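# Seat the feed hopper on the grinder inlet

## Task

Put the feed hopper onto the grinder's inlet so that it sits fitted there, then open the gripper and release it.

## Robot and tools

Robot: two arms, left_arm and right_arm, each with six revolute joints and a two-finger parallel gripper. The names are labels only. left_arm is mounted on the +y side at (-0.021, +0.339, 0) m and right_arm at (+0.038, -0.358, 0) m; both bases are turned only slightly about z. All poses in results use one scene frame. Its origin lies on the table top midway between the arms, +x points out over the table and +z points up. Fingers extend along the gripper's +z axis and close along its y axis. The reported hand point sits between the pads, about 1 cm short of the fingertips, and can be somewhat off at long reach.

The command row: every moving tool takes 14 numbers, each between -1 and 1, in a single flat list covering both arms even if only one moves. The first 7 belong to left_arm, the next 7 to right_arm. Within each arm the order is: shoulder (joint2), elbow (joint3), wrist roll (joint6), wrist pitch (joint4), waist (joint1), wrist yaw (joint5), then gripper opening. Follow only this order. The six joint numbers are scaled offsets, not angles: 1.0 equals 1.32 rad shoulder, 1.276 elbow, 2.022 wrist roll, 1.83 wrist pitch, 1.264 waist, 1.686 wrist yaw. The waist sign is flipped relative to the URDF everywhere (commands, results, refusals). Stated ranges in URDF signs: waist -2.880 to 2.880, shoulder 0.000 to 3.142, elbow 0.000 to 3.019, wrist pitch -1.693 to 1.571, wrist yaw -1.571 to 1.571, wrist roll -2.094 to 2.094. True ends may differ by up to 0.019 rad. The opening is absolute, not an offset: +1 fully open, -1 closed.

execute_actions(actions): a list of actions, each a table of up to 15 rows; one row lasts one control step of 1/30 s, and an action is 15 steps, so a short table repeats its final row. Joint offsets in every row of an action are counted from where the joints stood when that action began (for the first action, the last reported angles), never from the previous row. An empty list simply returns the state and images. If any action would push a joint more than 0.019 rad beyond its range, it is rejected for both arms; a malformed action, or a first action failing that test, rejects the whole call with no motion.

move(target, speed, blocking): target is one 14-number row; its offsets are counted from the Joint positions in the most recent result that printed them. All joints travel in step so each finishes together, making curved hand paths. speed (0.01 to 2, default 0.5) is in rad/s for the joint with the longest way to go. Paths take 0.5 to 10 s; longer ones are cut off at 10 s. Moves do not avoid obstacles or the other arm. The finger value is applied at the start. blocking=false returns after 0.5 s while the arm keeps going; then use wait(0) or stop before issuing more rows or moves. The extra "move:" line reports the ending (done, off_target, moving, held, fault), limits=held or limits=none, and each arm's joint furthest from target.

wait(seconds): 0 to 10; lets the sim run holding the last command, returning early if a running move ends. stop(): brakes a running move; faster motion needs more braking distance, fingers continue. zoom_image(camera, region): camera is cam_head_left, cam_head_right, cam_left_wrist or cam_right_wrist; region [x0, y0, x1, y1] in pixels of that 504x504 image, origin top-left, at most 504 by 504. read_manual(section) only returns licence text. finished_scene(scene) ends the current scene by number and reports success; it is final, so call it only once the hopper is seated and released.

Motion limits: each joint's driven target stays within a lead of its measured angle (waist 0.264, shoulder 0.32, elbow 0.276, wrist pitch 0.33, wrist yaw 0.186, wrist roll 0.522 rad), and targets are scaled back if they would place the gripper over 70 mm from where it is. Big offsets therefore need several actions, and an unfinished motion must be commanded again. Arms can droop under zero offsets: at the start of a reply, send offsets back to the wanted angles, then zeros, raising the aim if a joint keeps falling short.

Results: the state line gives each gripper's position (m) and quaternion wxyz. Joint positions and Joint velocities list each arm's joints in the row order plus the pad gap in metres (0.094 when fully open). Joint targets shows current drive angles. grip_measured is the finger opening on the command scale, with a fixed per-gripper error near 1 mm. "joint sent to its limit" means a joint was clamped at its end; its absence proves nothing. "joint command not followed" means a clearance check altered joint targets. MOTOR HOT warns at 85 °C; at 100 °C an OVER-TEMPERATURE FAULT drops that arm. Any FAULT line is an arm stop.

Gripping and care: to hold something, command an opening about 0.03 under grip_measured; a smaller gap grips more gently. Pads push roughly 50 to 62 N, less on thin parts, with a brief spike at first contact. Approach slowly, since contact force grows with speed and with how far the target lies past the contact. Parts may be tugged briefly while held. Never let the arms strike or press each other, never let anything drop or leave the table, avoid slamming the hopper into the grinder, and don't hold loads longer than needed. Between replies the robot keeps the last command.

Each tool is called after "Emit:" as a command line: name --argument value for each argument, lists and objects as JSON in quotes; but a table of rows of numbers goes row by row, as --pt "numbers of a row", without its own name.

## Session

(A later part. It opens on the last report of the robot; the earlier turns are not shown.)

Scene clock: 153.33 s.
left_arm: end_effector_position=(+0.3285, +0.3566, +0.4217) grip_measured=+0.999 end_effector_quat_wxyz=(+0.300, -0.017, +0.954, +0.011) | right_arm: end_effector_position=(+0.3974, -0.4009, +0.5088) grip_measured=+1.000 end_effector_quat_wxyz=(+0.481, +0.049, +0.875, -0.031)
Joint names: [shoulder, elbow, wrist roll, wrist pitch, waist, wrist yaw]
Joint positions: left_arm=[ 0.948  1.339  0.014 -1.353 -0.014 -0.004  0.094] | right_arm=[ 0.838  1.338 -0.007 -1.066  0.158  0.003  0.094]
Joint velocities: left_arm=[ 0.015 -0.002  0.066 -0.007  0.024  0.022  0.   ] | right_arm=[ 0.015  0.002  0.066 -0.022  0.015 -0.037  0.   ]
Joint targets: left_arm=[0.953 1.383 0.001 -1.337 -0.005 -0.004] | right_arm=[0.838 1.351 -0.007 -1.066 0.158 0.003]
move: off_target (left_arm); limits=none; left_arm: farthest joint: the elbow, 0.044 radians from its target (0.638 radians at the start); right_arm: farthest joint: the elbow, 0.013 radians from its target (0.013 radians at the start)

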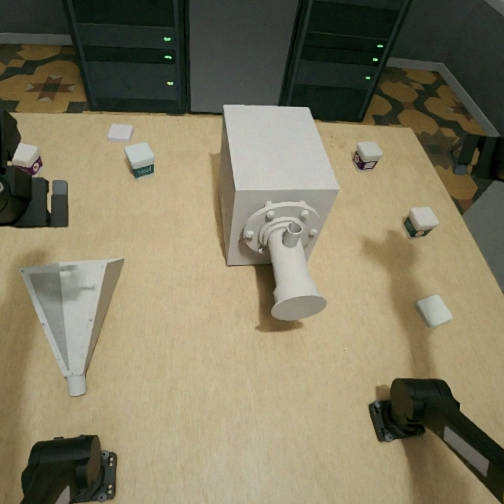

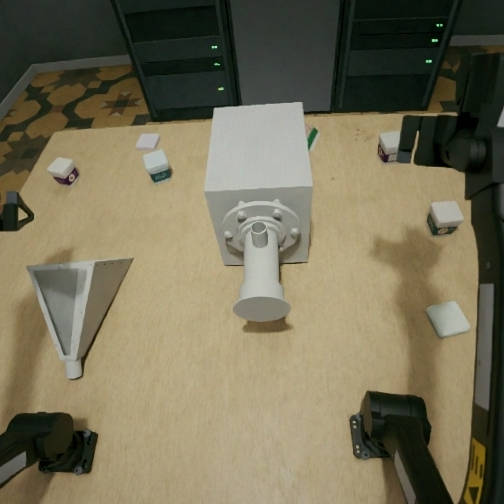

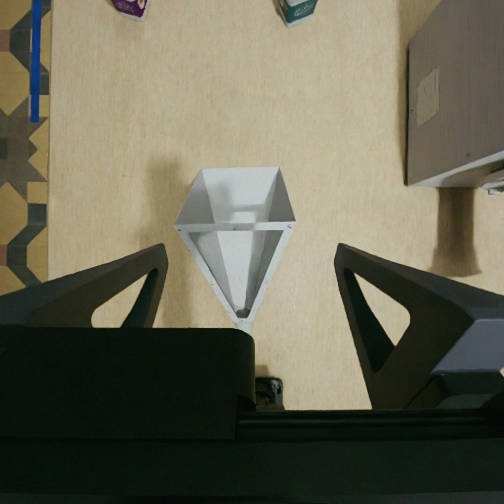

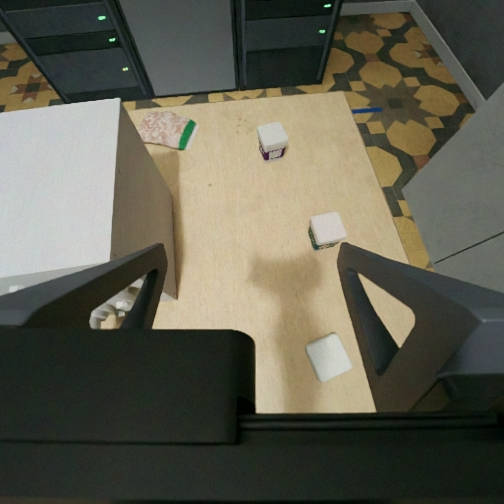

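Emit:
move --target '[0.42,0.1,0,-0.083,0.166,-0.102,0,0,0.01,0,0,0,0,1]' --speed 0.6

Emit:
move --target '[0.055,-0.165,0,0.165,0,0,0,0,0.01,0,0,0,0,1]' --speed 0.3

Scene clock: 166.27 s.
left_arm: end_effector_position=(+0.4216, +0.2981, +0.2327) grip_measured=+0.002 end_effector_quat_wxyz=(-0.002, +0.086, +0.992, +0.087) | right_arm: end_effector_position=(+0.3974, -0.4009, +0.5088) grip_measured=+1.000 end_effector_quat_wxyz=(+0.481, +0.049, +0.875, -0.031)
Joint names: [shoulder, elbow, wrist roll, wrist pitch, waist, wrist yaw]
Joint positions: left_arm=[ 1.512  1.416  0.013 -1.492  0.194 -0.173  0.047] | right_arm=[ 0.838  1.338 -0.007 -1.066  0.158  0.003  0.094]
Joint velocities: left_arm=[ 0.005 -0.012  0.022 -0.022  0.015  0.022 -0.001] | right_arm=[-0.005 -0.012  0.022  0.002  0.005  0.007  0.   ]
Joint targets: left_arm=[1.502 1.466 0.014 -1.505 0.196 -0.176] | right_arm=[0.838 1.351 -0.007 -1.066 0.158 0.003]
move: off_target (left_arm); limits=none; left_arm: farthest joint: the elbow, 0.050 radians from its target (0.128 radians at the start); right_arm: farthest joint: the elbow, 0.013 radians from its target (0.013 radians at the start)

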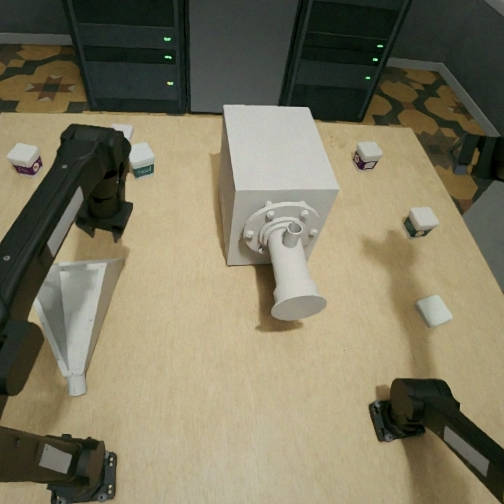

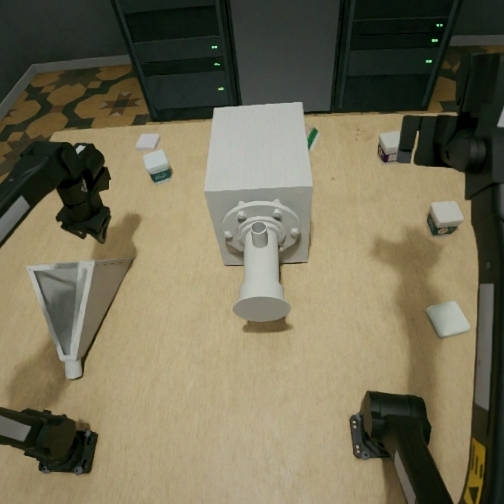

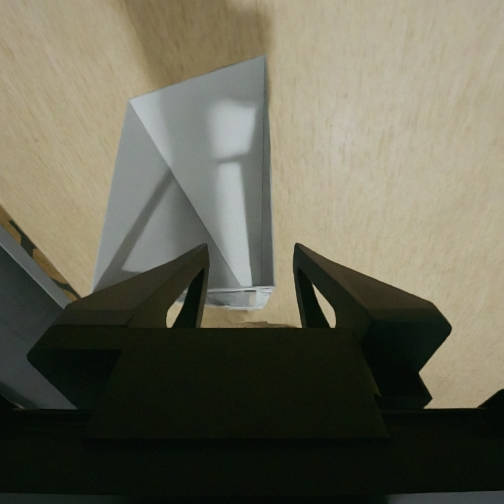

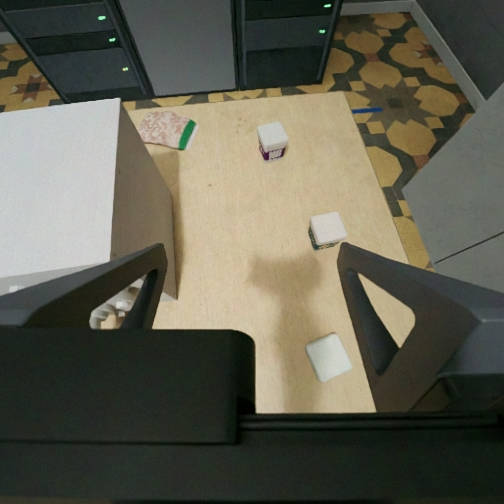

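Scene clock: 167.70 s.
left_arm: end_effector_position=(+0.4254, +0.2975, +0.1273) grip_measured=+0.002 end_effector_quat_wxyz=(+0.004, +0.086, +0.993, +0.086) | right_arm: end_effector_position=(+0.3974, -0.4009, +0.5088) grip_measured=+1.000 end_effector_quat_wxyz=(+0.481, +0.049, +0.875, -0.031)
Joint names: [shoulder, elbow, wrist roll, wrist pitch, waist, wrist yaw]
Joint positions: left_arm=[ 1.577  1.207  0.013 -1.204  0.194 -0.173  0.047] | right_arm=[ 0.838  1.338 -0.007 -1.066  0.158  0.003  0.094]
Joint velocities: left_arm=[ 0.005 -0.002 -0.051  0.002  0.015  0.022 -0.   ] | right_arm=[-0.015 -0.002 -0.007 -0.012  0.005 -0.022  0.   ]
Joint targets: left_arm=[1.585 1.206 0.013 -1.190 0.194 -0.173] | right_arm=[0.838 1.351 -0.007 -1.066 0.158 0.003]
move: done; limits=none; left_arm: farthest joint: the wrist pitch, 0.014 radians from its target (0.302 radians at the start); right_arm: farthest joint: the elbow, 0.013 radians from its target (0.013 radians at the start)

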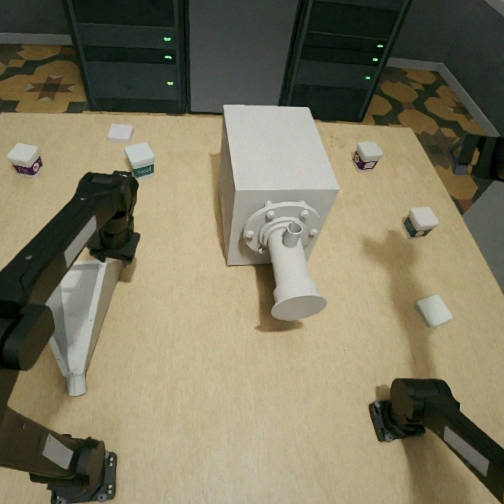

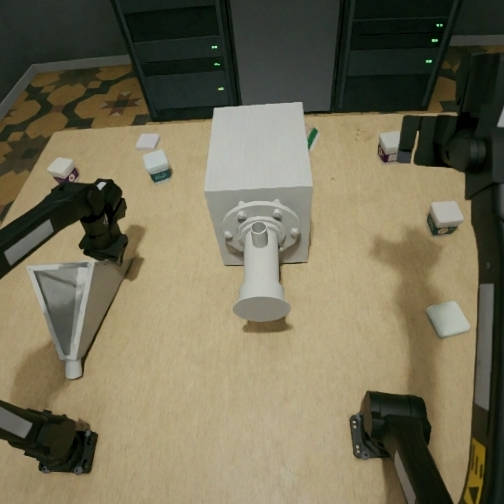

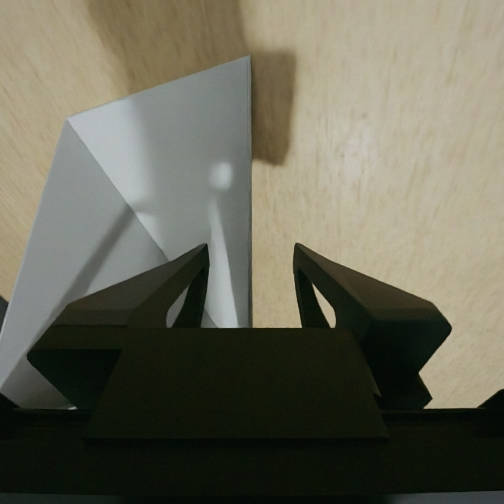

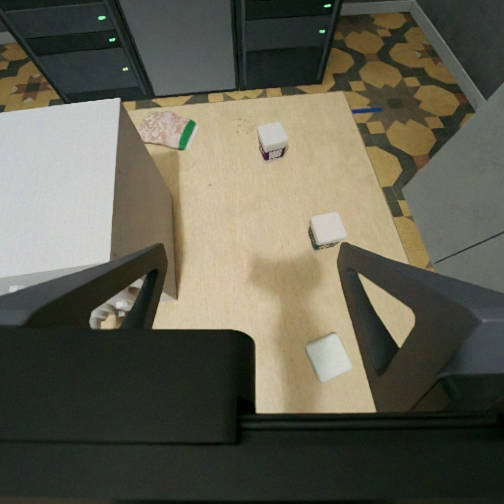

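Well aligned. Go deeper.

Emit:
move --target '[0.012,-0.055,0,0.052,-0.02,0,0,0,0.01,0,0,0,0,1]' --speed 0.15

Emit:
move --target '[0,0,0,0,0,0,-1,0,0.01,0,0,0,0,1]'

Emit:
zoom_image --camera "cam_head_right" --region '[20,180,200,360]'

Scene clock: 181.33 s.
left_arm: end_effector_position=(+0.4289, +0.3009, +0.1107) grip_measured=+0.002 end_effector_quat_wxyz=(+0.025, +0.080, +0.993, +0.085) | right_arm: end_effector_position=(+0.3974, -0.4009, +0.5088) grip_measured=+1.000 end_effector_quat_wxyz=(+0.481, +0.049, +0.875, -0.031)
Joint names: [shoulder, elbow, wrist roll, wrist pitch, waist, wrist yaw]
Joint positions: left_arm=[ 1.577  1.16   0.013 -1.115  0.185 -0.173  0.047] | right_arm=[ 0.838  1.338 -0.007 -1.066  0.158  0.003  0.094]
Joint velocities: left_arm=[-0.015  0.012  0.037  0.007  0.015 -0.007 -0.   ] | right_arm=[-0.005 -0.002 -0.037 -0.002  0.005 -0.066  0.   ]
Joint targets: left_arm=[1.593 1.137 0.013 -1.109 0.168 -0.173] | right_arm=[0.838 1.351 -0.007 -1.066 0.158 0.003]
move: off_target (left_arm); limits=none; left_arm: farthest joint: the elbow, 0.023 radians from its target (0.070 radians at the start); right_arm: farthest joint: the elbow, 0.013 radians from its target (0.013 radians at the start)

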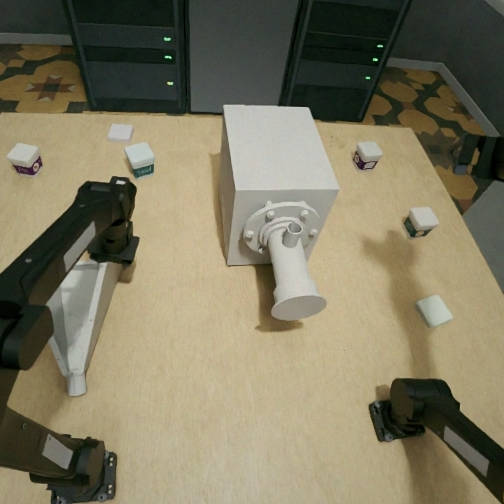

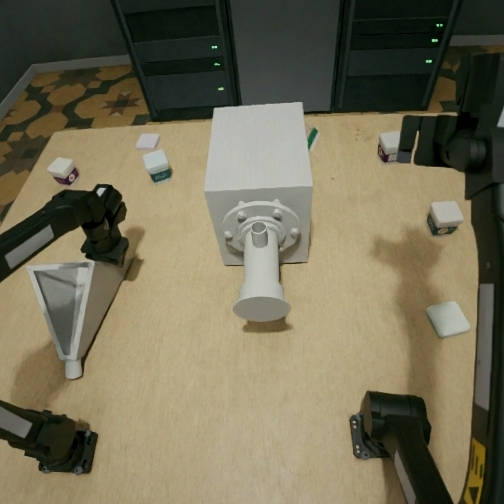

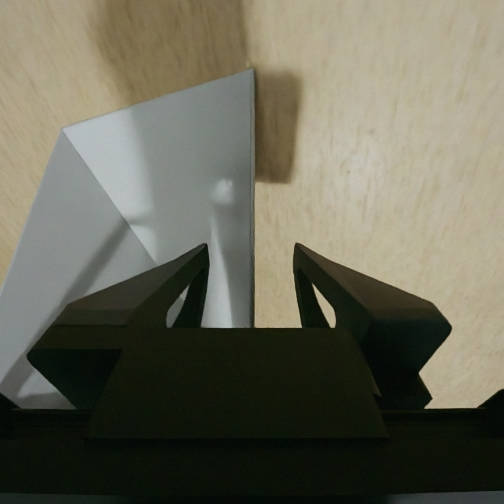

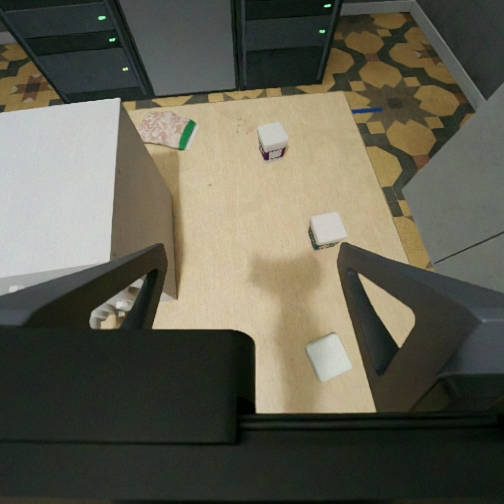

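Scene clock: 182.03 s.
left_arm: end_effector_position=(+0.4289, +0.3003, +0.1109) grip_measured=-0.980 end_effector_quat_wxyz=(+0.025, +0.081, +0.993, +0.084) | right_arm: end_effector_position=(+0.3974, -0.4009, +0.5088) grip_measured=+1.000 end_effector_quat_wxyz=(+0.481, +0.049, +0.875, -0.031)
Joint names: [shoulder, elbow, wrist roll, wrist pitch, waist, wrist yaw]
Joint positions: left_arm=[ 1.577  1.16   0.016 -1.115  0.186 -0.172  0.001] | right_arm=[ 0.838  1.338 -0.007 -1.066  0.158  0.003  0.094]
Joint velocities: left_arm=[ 0.005  0.002  0.022 -0.002  0.015 -0.037 -0.   ] | right_arm=[-0.024  0.002  0.022  0.027  0.005  0.066  0.   ]
Joint targets: left_arm=[1.577 1.160 0.013 -1.115 0.185 -0.173] | right_arm=[0.838 1.351 -0.007 -1.066 0.158 0.003]
move: done; limits=none; left_arm: farthest joint: the wrist roll, 0.003 radians from its target (0.000 radians at the start); right_arm: farthest joint: the elbow, 0.013 radians from its target (0.013 radians at the start)

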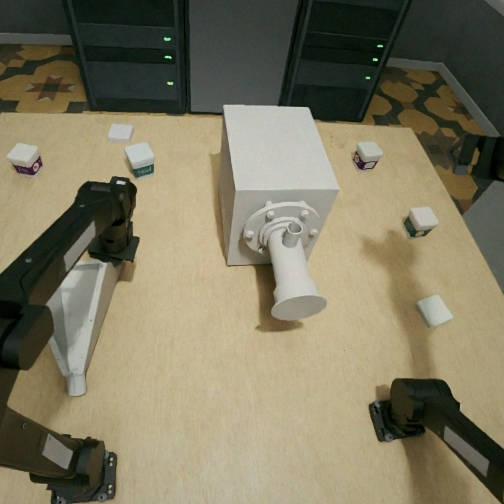

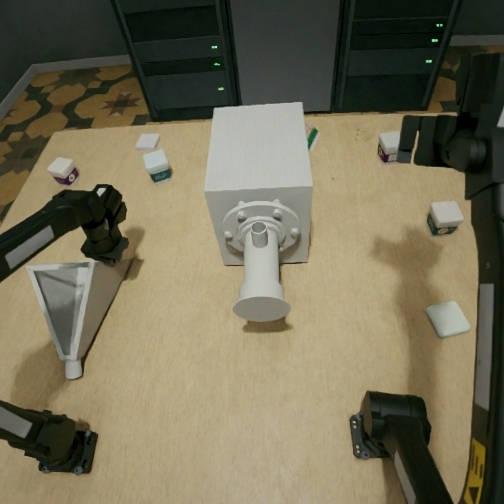

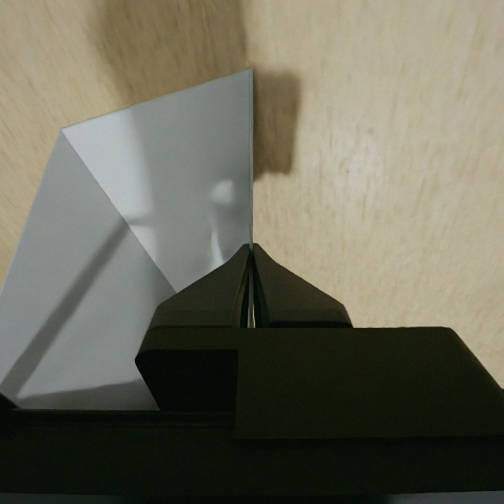

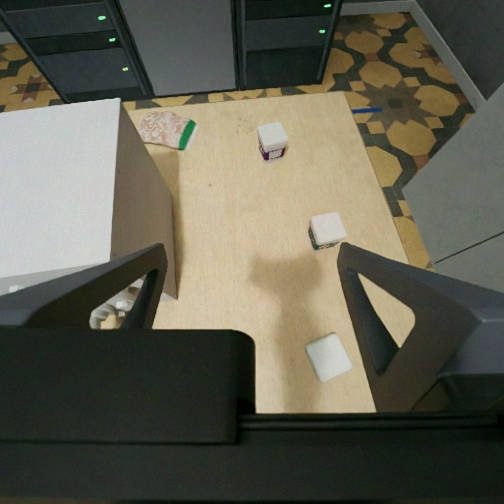

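Region (20, 180, 200, 360) of cam_head_right's 504x504 image, scaled by 2.800, with more detail than that image has.

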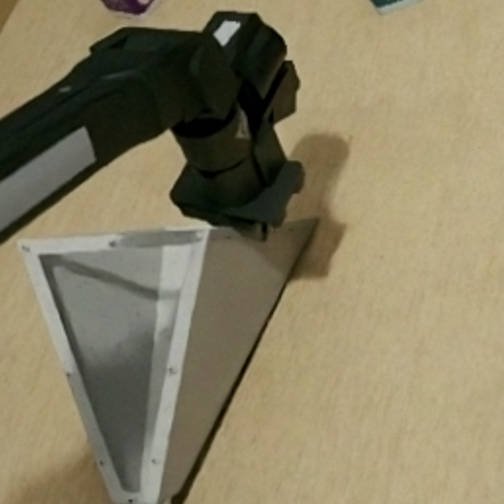

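Emit:
move --target '[0,0.03,0,0,0,0,-0.4,0,0.01,0,0,0,0,1]'

Emit:
move --target '[0.066,0.082,0,-0.1,0,-0.015,-0.4,0,0.01,0,0,0,0,1]' --speed 0.2

Emit:
zoom_image --camera "cam_head_right" --region '[20,180,200,360]'

Scene clock: 204.77 s.
left_arm: end_effector_position=(+0.4292, +0.3005, +0.1111) grip_measured=-0.402 end_effector_quat_wxyz=(+0.025, +0.081, +0.993, +0.084) | right_arm: end_effector_position=(+0.3974, -0.4009, +0.5088) grip_measured=+1.000 end_effector_quat_wxyz=(+0.481, +0.049, +0.875, -0.031)
Joint names: [shoulder, elbow, wrist roll, wrist pitch, waist, wrist yaw]
Joint positions: left_arm=[ 1.577  1.161  0.016 -1.115  0.185 -0.172  0.028] | right_arm=[ 0.838  1.338 -0.007 -1.066  0.158  0.003  0.094]
Joint velocities: left_arm=[-0.005  0.002 -0.037 -0.007  0.015 -0.051 -0.001] | right_arm=[ 0.005  0.012 -0.081 -0.002  0.005 -0.051  0.   ]
Joint targets: left_arm=[1.577 1.198 0.016 -1.115 0.185 -0.171] | right_arm=[0.838 1.351 -0.007 -1.066 0.158 0.003]
move: off_target (left_arm); limits=none; left_arm: farthest joint: the elbow, 0.038 radians from its target (0.039 radians at the start); right_arm: farthest joint: the elbow, 0.013 radians from its target (0.013 radians at the start)

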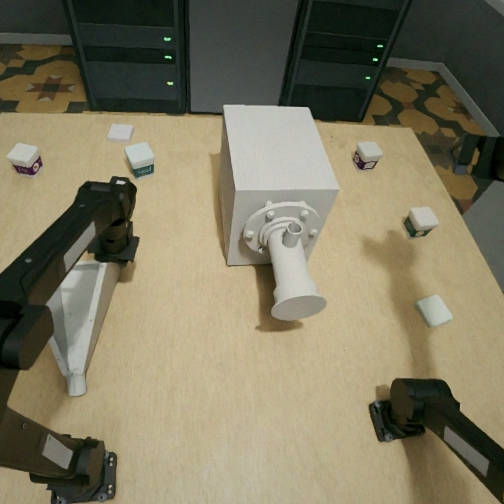

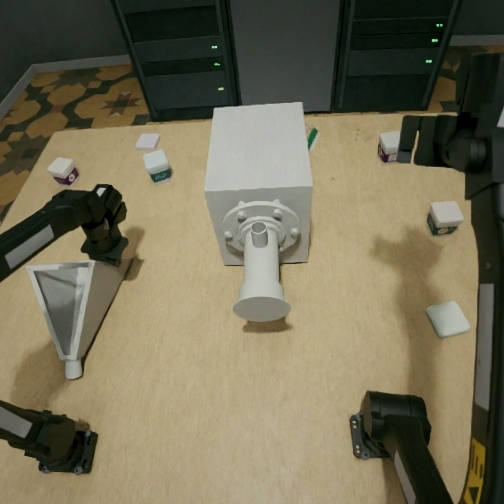

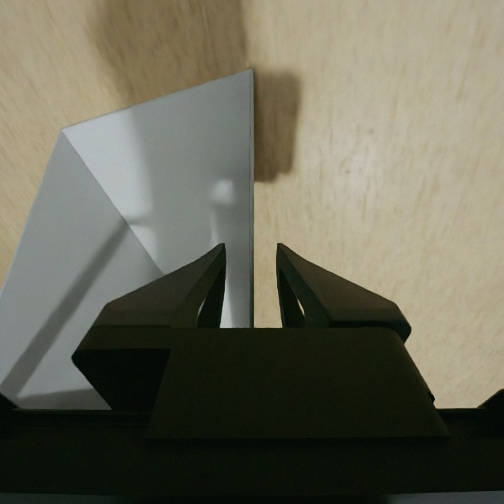

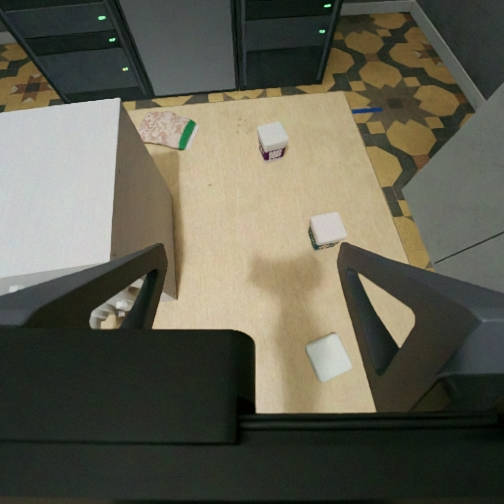

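Scene clock: 206.03 s.
left_arm: end_effector_position=(+0.4157, +0.3061, +0.1072) grip_measured=-0.402 end_effector_quat_wxyz=(-0.056, +0.089, +0.989, +0.100) | right_arm: end_effector_position=(+0.3974, -0.4009, +0.5088) grip_measured=+1.000 end_effector_quat_wxyz=(+0.481, +0.049, +0.875, -0.031)
Joint names: [shoulder, elbow, wrist roll, wrist pitch, waist, wrist yaw]
Joint positions: left_arm=[ 1.647  1.229  0.016 -1.279  0.185 -0.193  0.028] | right_arm=[ 0.838  1.338 -0.007 -1.066  0.158  0.003  0.094]
Joint velocities: left_arm=[-0.005 -0.017 -0.037 -0.002 -0.005  0.007 -0.001] | right_arm=[-0.015 -0.022 -0.007  0.007  0.005  0.051  0.   ]
Joint targets: left_arm=[1.664 1.265 0.016 -1.298 0.185 -0.197] | right_arm=[0.838 1.351 -0.007 -1.066 0.158 0.003]
move: off_target (left_arm); limits=none; left_arm: farthest joint: the elbow, 0.037 radians from its target (0.105 radians at the start); right_arm: farthest joint: the elbow, 0.013 radians from its target (0.013 radians at the start)

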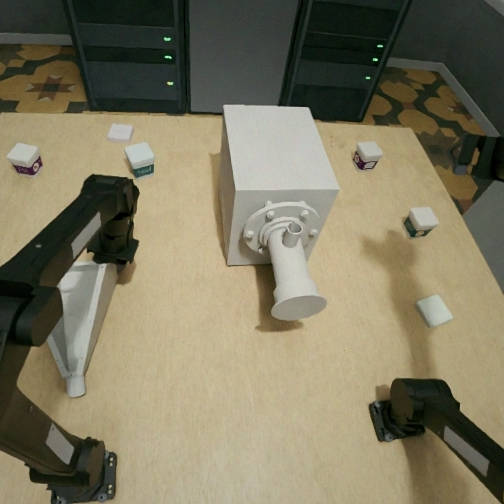

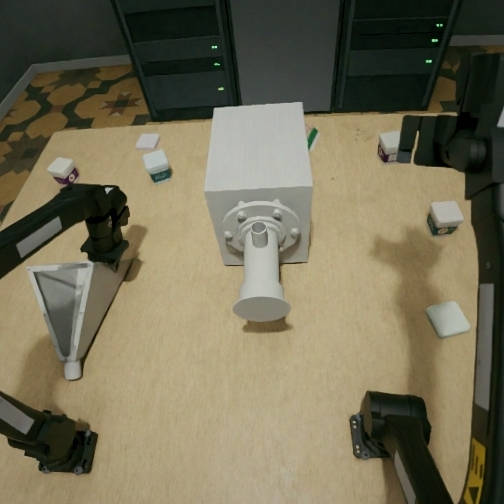

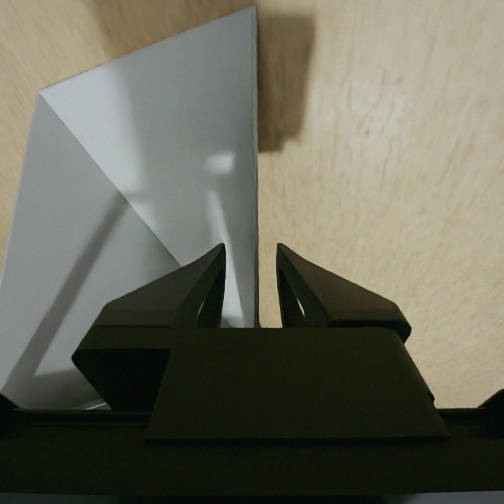

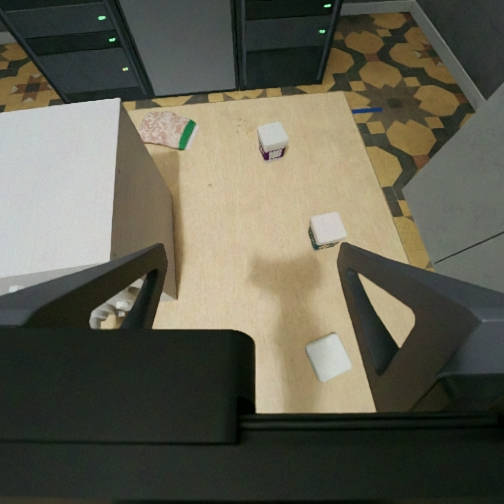

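Region (20, 180, 200, 360) of cam_head_right's 504x504 image, scaled by 2.800, with more detail than that image has.

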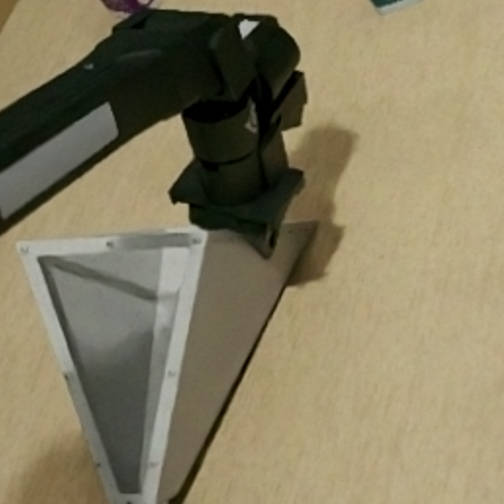

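Emit:
move --target '[0,0.03,0,0,0,0.012,-1,0,0.01,0,0,0,0,1]'

Emit:
move --target '[-0.566,-0.18,0.11,0.27,0,0,-1,0,0.01,0,0,0,0,1]' --speed 0.25

Scene clock: 213.93 s.
left_arm: end_effector_position=(+0.4154, +0.3047, +0.1070) grip_measured=-0.985 end_effector_quat_wxyz=(-0.057, +0.089, +0.990, +0.097) | right_arm: end_effector_position=(+0.3974, -0.4009, +0.5088) grip_measured=+1.000 end_effector_quat_wxyz=(+0.481, +0.049, +0.875, -0.031)
Joint names: [shoulder, elbow, wrist roll, wrist pitch, waist, wrist yaw]
Joint positions: left_arm=[ 1.647  1.229  0.016 -1.279  0.186 -0.186  0.001] | right_arm=[ 0.838  1.338 -0.007 -1.066  0.158  0.003  0.094]
Joint velocities: left_arm=[ 0.005 -0.022  0.051 -0.017  0.015  0.051  0.   ] | right_arm=[-0.024  0.017  0.007  0.002  0.005  0.022  0.   ]
Joint targets: left_arm=[1.647 1.267 0.016 -1.279 0.185 -0.172] | right_arm=[0.838 1.351 -0.007 -1.066 0.158 0.003]
move: off_target (left_arm); limits=none; left_arm: farthest joint: the elbow, 0.038 radians from its target (0.038 radians at the start); right_arm: farthest joint: the elbow, 0.013 radians from its target (0.013 radians at the start)

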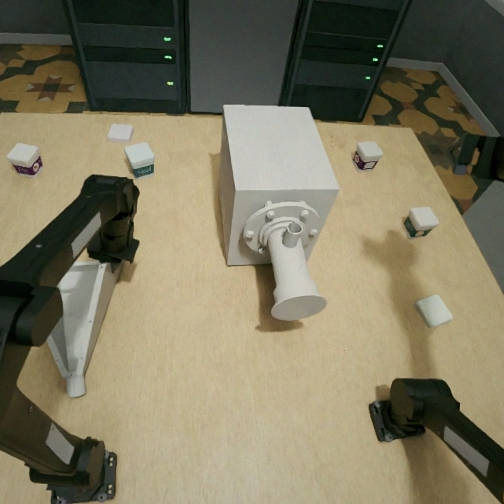

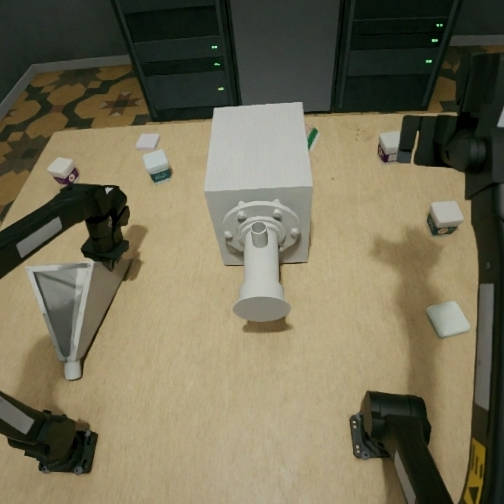

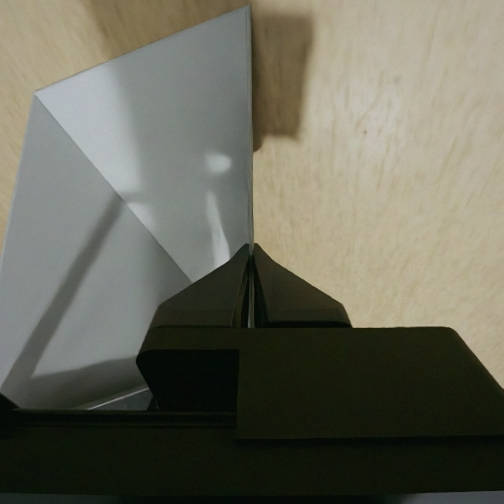

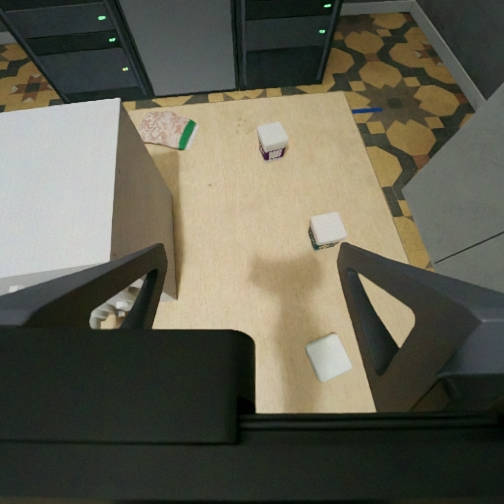

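Scene clock: 217.53 s.
left_arm: end_effector_position=(+0.3788, +0.3064, +0.2969) grip_measured=-0.985 end_effector_quat_wxyz=(+0.355, +0.121, +0.924, +0.080) | right_arm: end_effector_position=(+0.3974, -0.4009, +0.5088) grip_measured=+1.000 end_effector_quat_wxyz=(+0.481, +0.049, +0.875, -0.031)
Joint names: [shoulder, elbow, wrist roll, wrist pitch, waist, wrist yaw]
Joint positions: left_arm=[ 0.948  0.95   0.171 -0.844  0.186 -0.164  0.001] | right_arm=[ 0.838  1.338 -0.007 -1.066  0.158  0.003  0.094]
Joint velocities: left_arm=[ 0.015  0.007 -0.051  0.007  0.005 -0.095 -0.   ] | right_arm=[-0.015 -0.012  0.007  0.012  0.024 -0.007  0.   ]
Joint targets: left_arm=[0.900 0.999 0.239 -0.786 0.186 -0.186] | right_arm=[0.838 1.351 -0.007 -1.066 0.158 0.003]
move: off_target (left_arm); limits=none; left_arm: farthest joint: the wrist roll, 0.067 radians from its target (0.222 radians at the start); right_arm: farthest joint: the elbow, 0.013 radians from its target (0.013 radians at the start)

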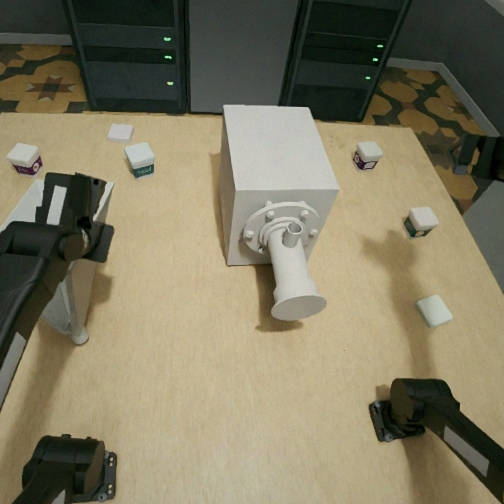

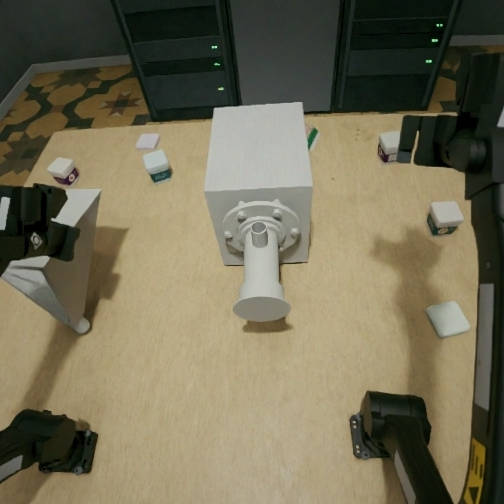

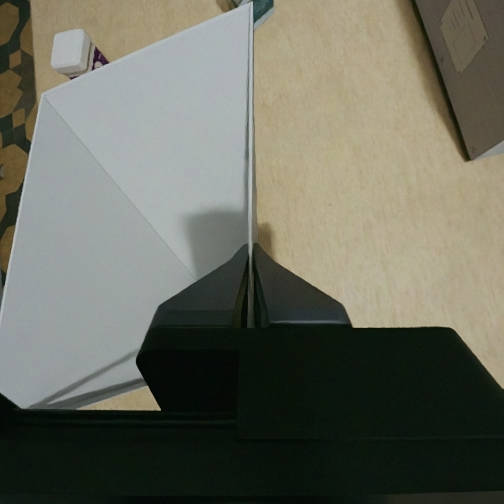

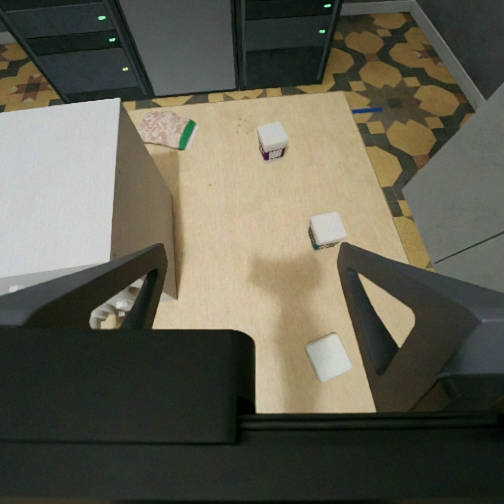

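Emit:
move --target '[0.3,0.98,0.2,-0.4,0.2,0.17,-1,-0.56,-0.93,0,0.86,-0.3,0,1]' --speed 0.5

Scene clock: 239.63 s.
left_arm: end_effector_position=(+0.4119, +0.1367, +0.3961) grip_measured=-0.985 end_effector_quat_wxyz=(+0.154, +0.441, +0.882, -0.060) | right_arm: end_effector_position=(+0.2776, -0.2966, +0.3806) grip_measured=+1.000 end_effector_quat_wxyz=(+0.861, -0.063, +0.493, +0.106)
Joint names: [shoulder, elbow, wrist roll, wrist pitch, waist, wrist yaw]
Joint positions: left_arm=[ 1.442  1.747  0.519 -1.575  0.421  0.142  0.001] | right_arm=[ 0.111  0.154 -0.007  0.487 -0.212  0.003  0.094]
Joint velocities: left_arm=[-0.015 -0.002 -0.022  0.012 -0.005  0.037  0.   ] | right_arm=[-0.005 -0.007  0.022  0.002  0.005 -0.007  0.   ]
Joint targets: left_arm=[1.399 1.868 0.544 -1.575 0.429 0.134] | right_arm=[0.099 0.152 -0.007 0.508 -0.221 0.003]
move: off_target (left_arm, right_arm); limits=none; left_arm: farthest joint: the elbow, 0.454 radians from its target (1.251 radians at the start); right_arm: farthest joint: the wrist pitch, 0.021 radians from its target (1.574 radians at the start)

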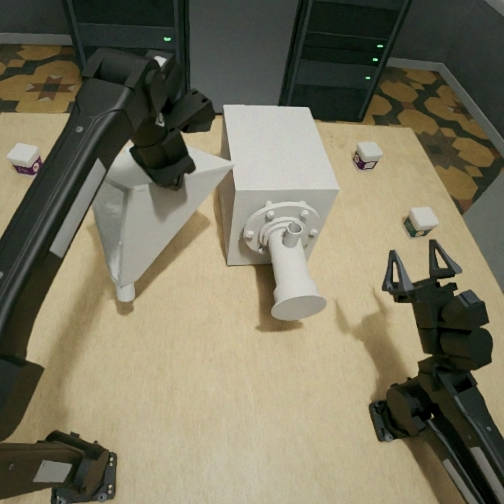

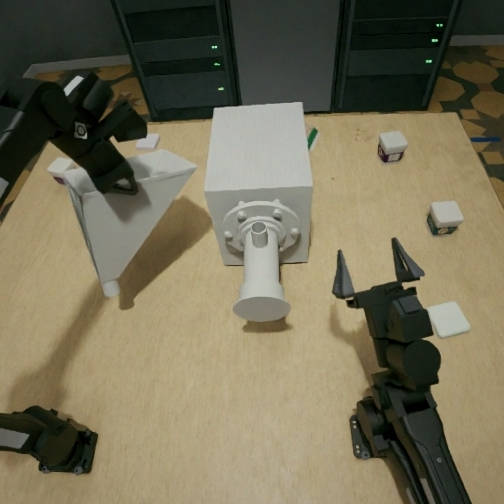

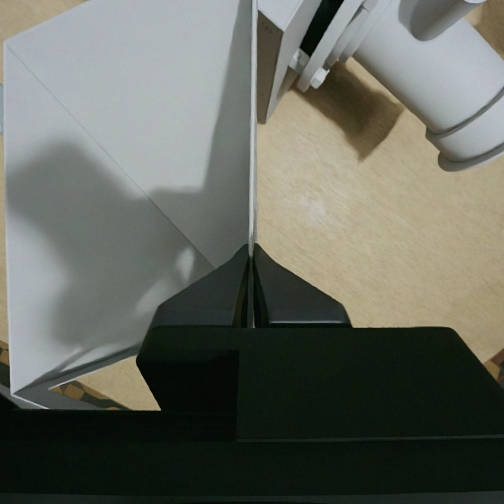

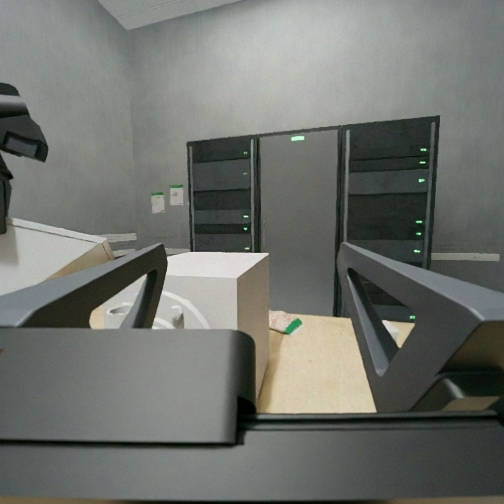

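Emit:
move --target '[-0.33,0.05,0.03,0,0,0,-1,0,0,0,-0.12,-0.3,0,1]' --speed 0.2

Scene clock: 249.57 s.
left_arm: end_effector_position=(+0.2840, +0.1869, +0.5264) grip_measured=-0.986 end_effector_quat_wxyz=(+0.310, +0.438, +0.842, -0.051) | right_arm: end_effector_position=(+0.2560, -0.2016, +0.3347) grip_measured=+1.000 end_effector_quat_wxyz=(+0.774, -0.180, +0.555, +0.246)
Joint names: [shoulder, elbow, wrist roll, wrist pitch, waist, wrist yaw]
Joint positions: left_arm=[ 1.053  1.703  0.523 -1.597  0.421  0.152  0.001] | right_arm=[ 0.111  0.154 -0.007  0.281 -0.584  0.003  0.094]
Joint velocities: left_arm=[ 0.005 -0.022 -0.066 -0.007  0.015 -0.007 -0.   ] | right_arm=[-0.015 -0.012 -0.037  0.007 -0.005 -0.037  0.   ]
Joint targets: left_arm=[1.007 1.811 0.580 -1.575 0.421 0.142] | right_arm=[0.111 0.154 -0.007 0.267 -0.592 0.003]
move: off_target (left_arm); limits=none; left_arm: farthest joint: the elbow, 0.107 radians from its target (0.064 radians at the start); right_arm: farthest joint: the wrist pitch, 0.014 radians from its target (0.219 radians at the start)

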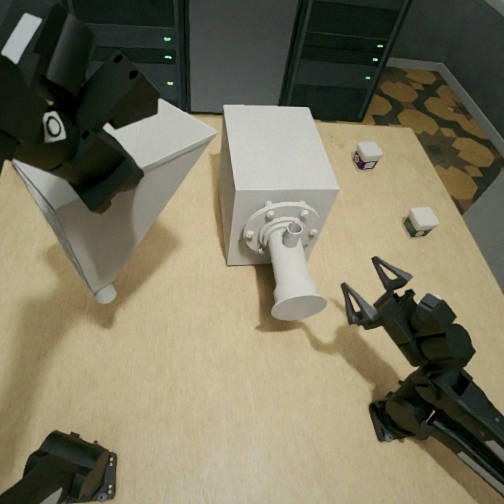

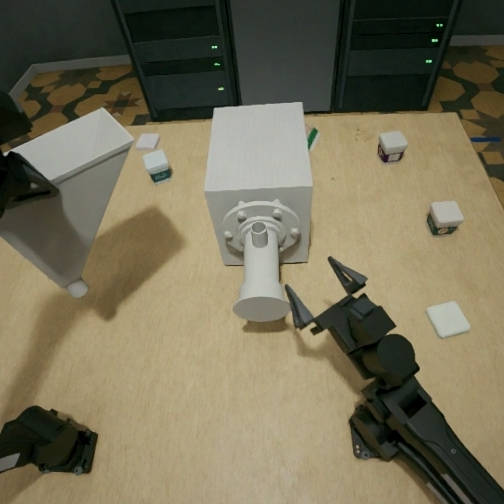

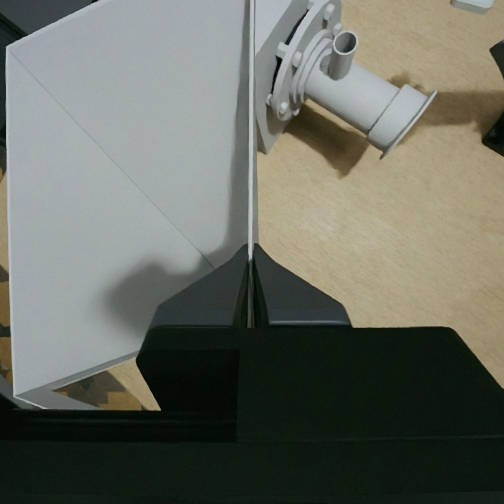

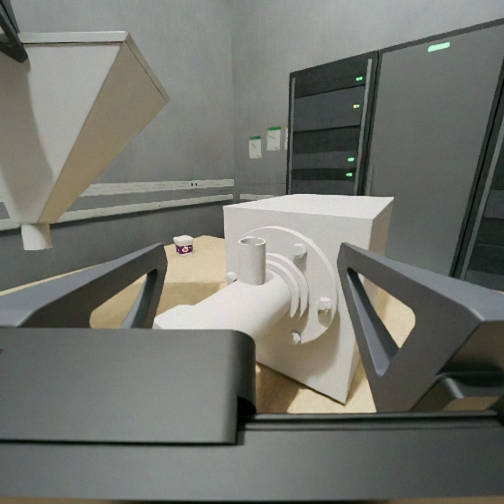

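Emit:
execute_actions --actions '[[[0,0.16,0.04,0.015,0.05,0,-1,0,0,0,0,0,0,1]],[[0,0.16,0.04,0.015,0.05,0,-1,0,0,0,0,0,0,1]],[[0,0.16,0.04,0.015,0.05,0,-1,0,0,0,0,0,0,1]],[[0,0.16,0.04,0.015,0.05,0,-1,0,0,0,0,0,0,1]],[[0,0.16,0.04,0.015,0.05,0,-1,0,0,0,0,0,0,1]],[[0,0.16,0.04,0.015,0.05,0,-1,0,0,0,0,0,0,1]]]'

Scene clock: 265.93 s.
left_arm: end_effector_position=(+0.2808, +0.0007, +0.5757) grip_measured=-0.984 end_effector_quat_wxyz=(+0.303, +0.629, +0.705, -0.123) | right_arm: end_effector_position=(+0.2560, -0.2016, +0.3347) grip_measured=+1.000 end_effector_quat_wxyz=(+0.774, -0.180, +0.555, +0.246)
Joint names: [shoulder, elbow, wrist roll, wrist pitch, waist, wrist yaw]
Joint positions: left_arm=[ 1.4    2.131  0.626 -1.667  0.796  0.216  0.001] | right_arm=[ 0.111  0.154 -0.007  0.281 -0.584  0.003  0.094]
Joint velocities: left_arm=[ 0.015 -0.022 -0.022 -0.002  0.024 -0.007 -0.   ] | right_arm=[-0.005 -0.002 -0.037 -0.012  0.015 -0.095  0.   ]
Joint targets: left_arm=[1.348 2.230 0.673 -1.637 0.796 0.208] | right_arm=[0.111 0.154 -0.007 0.281 -0.584 0.003]

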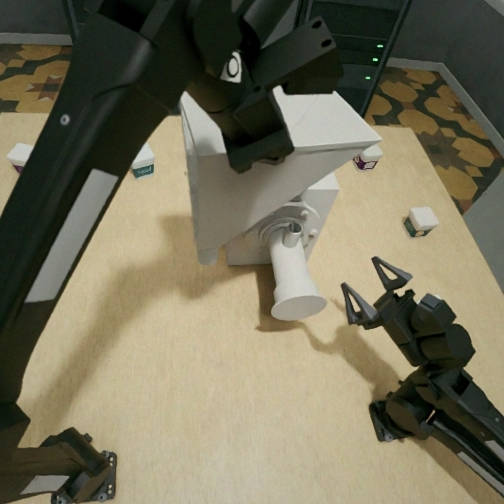

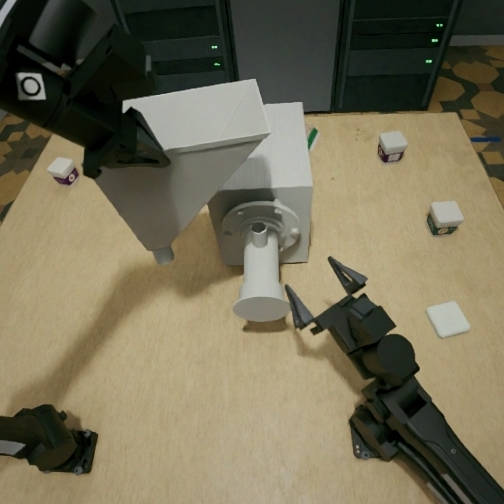

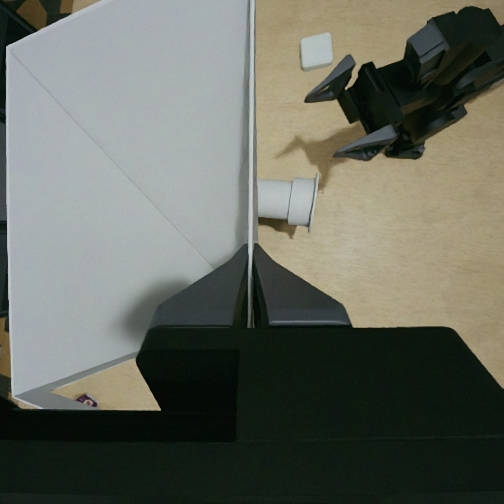

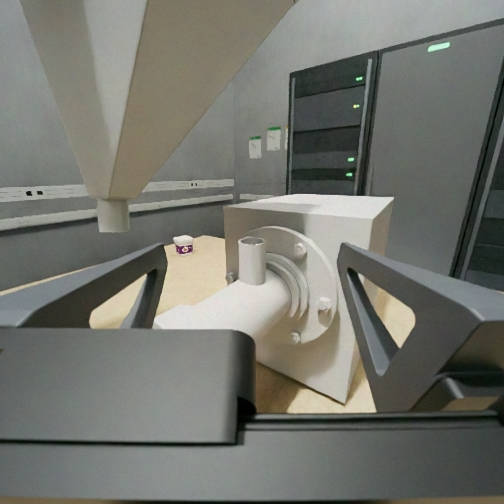

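Emit:
execute_actions --actions '[[[-0.01,0.16,0.045,0.03,0.015,0.01,-1,0,0,0,0,0,0,1]],[[-0.01,0.16,0.045,0.03,0.015,0.01,-1,0,0,0,0,0,0,1]],[[-0.01,0.16,0.045,0.03,0.015,0.01,-1,0,0,0,0,0,0,1]],[[-0.01,0.16,0.045,0.03,0.015,0.01,-1,0,0,0,0,0,0,1]],[[-0.01,0.16,0.045,0.03,0.015,0.01,-1,0,0,0,0,0,0,1]],[[-0.02,0.14,0.045,0.03,0.015,0.01,-1,0,0,0,0,0,0,1]]]'

Scene clock: 276.30 s.
left_arm: end_effector_position=(+0.3669, -0.1268, +0.4799) grip_measured=-0.984 end_effector_quat_wxyz=(+0.226, +0.682, +0.677, -0.160) | right_arm: end_effector_position=(+0.2560, -0.2016, +0.3347) grip_measured=+1.000 end_effector_quat_wxyz=(+0.774, -0.180, +0.555, +0.246)
Joint names: [shoulder, elbow, wrist roll, wrist pitch, waist, wrist yaw]
Joint positions: left_arm=[ 1.804  2.38   0.713 -1.673  0.824  0.312  0.001] | right_arm=[ 0.111  0.154 -0.007  0.281 -0.584  0.003  0.094]
Joint velocities: left_arm=[-0.005 -0.017 -0.051  0.002  0.005 -0.022 -0.001] | right_arm=[ 0.005  0.007  0.051 -0.007  0.005 -0.125  0.   ]
Joint targets: left_arm=[1.771 2.496 0.780 -1.628 0.837 0.319] | right_arm=[0.111 0.154 -0.007 0.281 -0.584 0.003]

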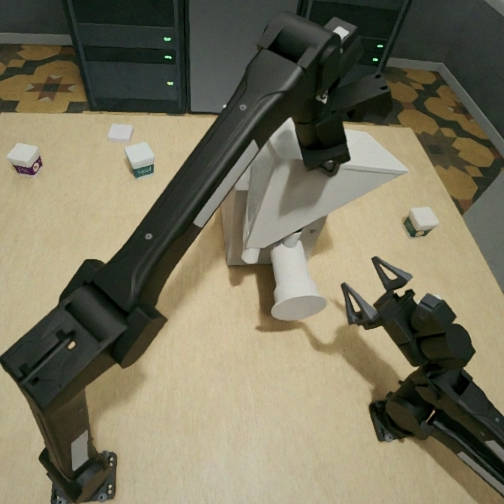

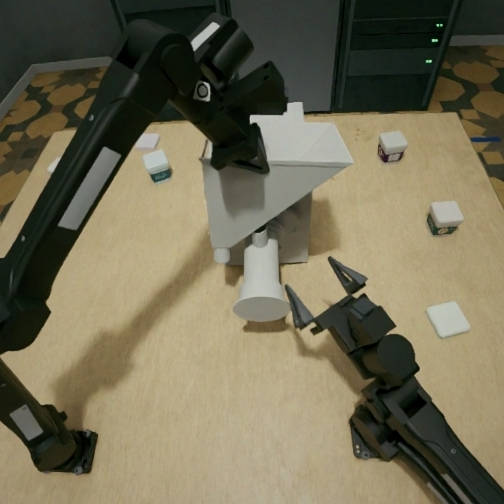

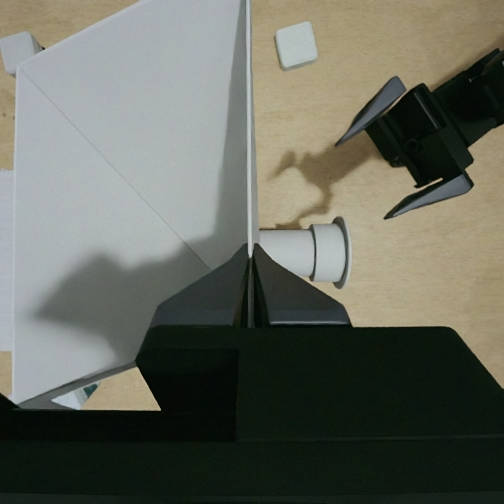

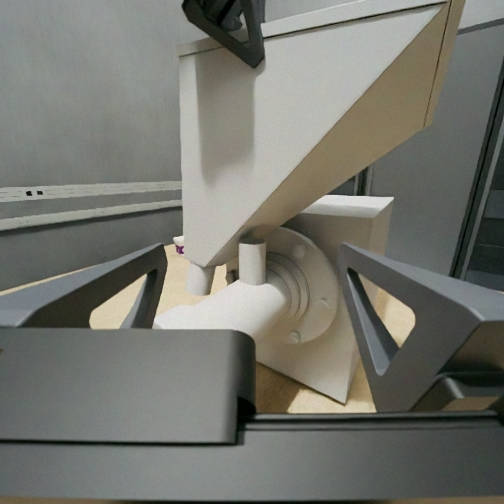

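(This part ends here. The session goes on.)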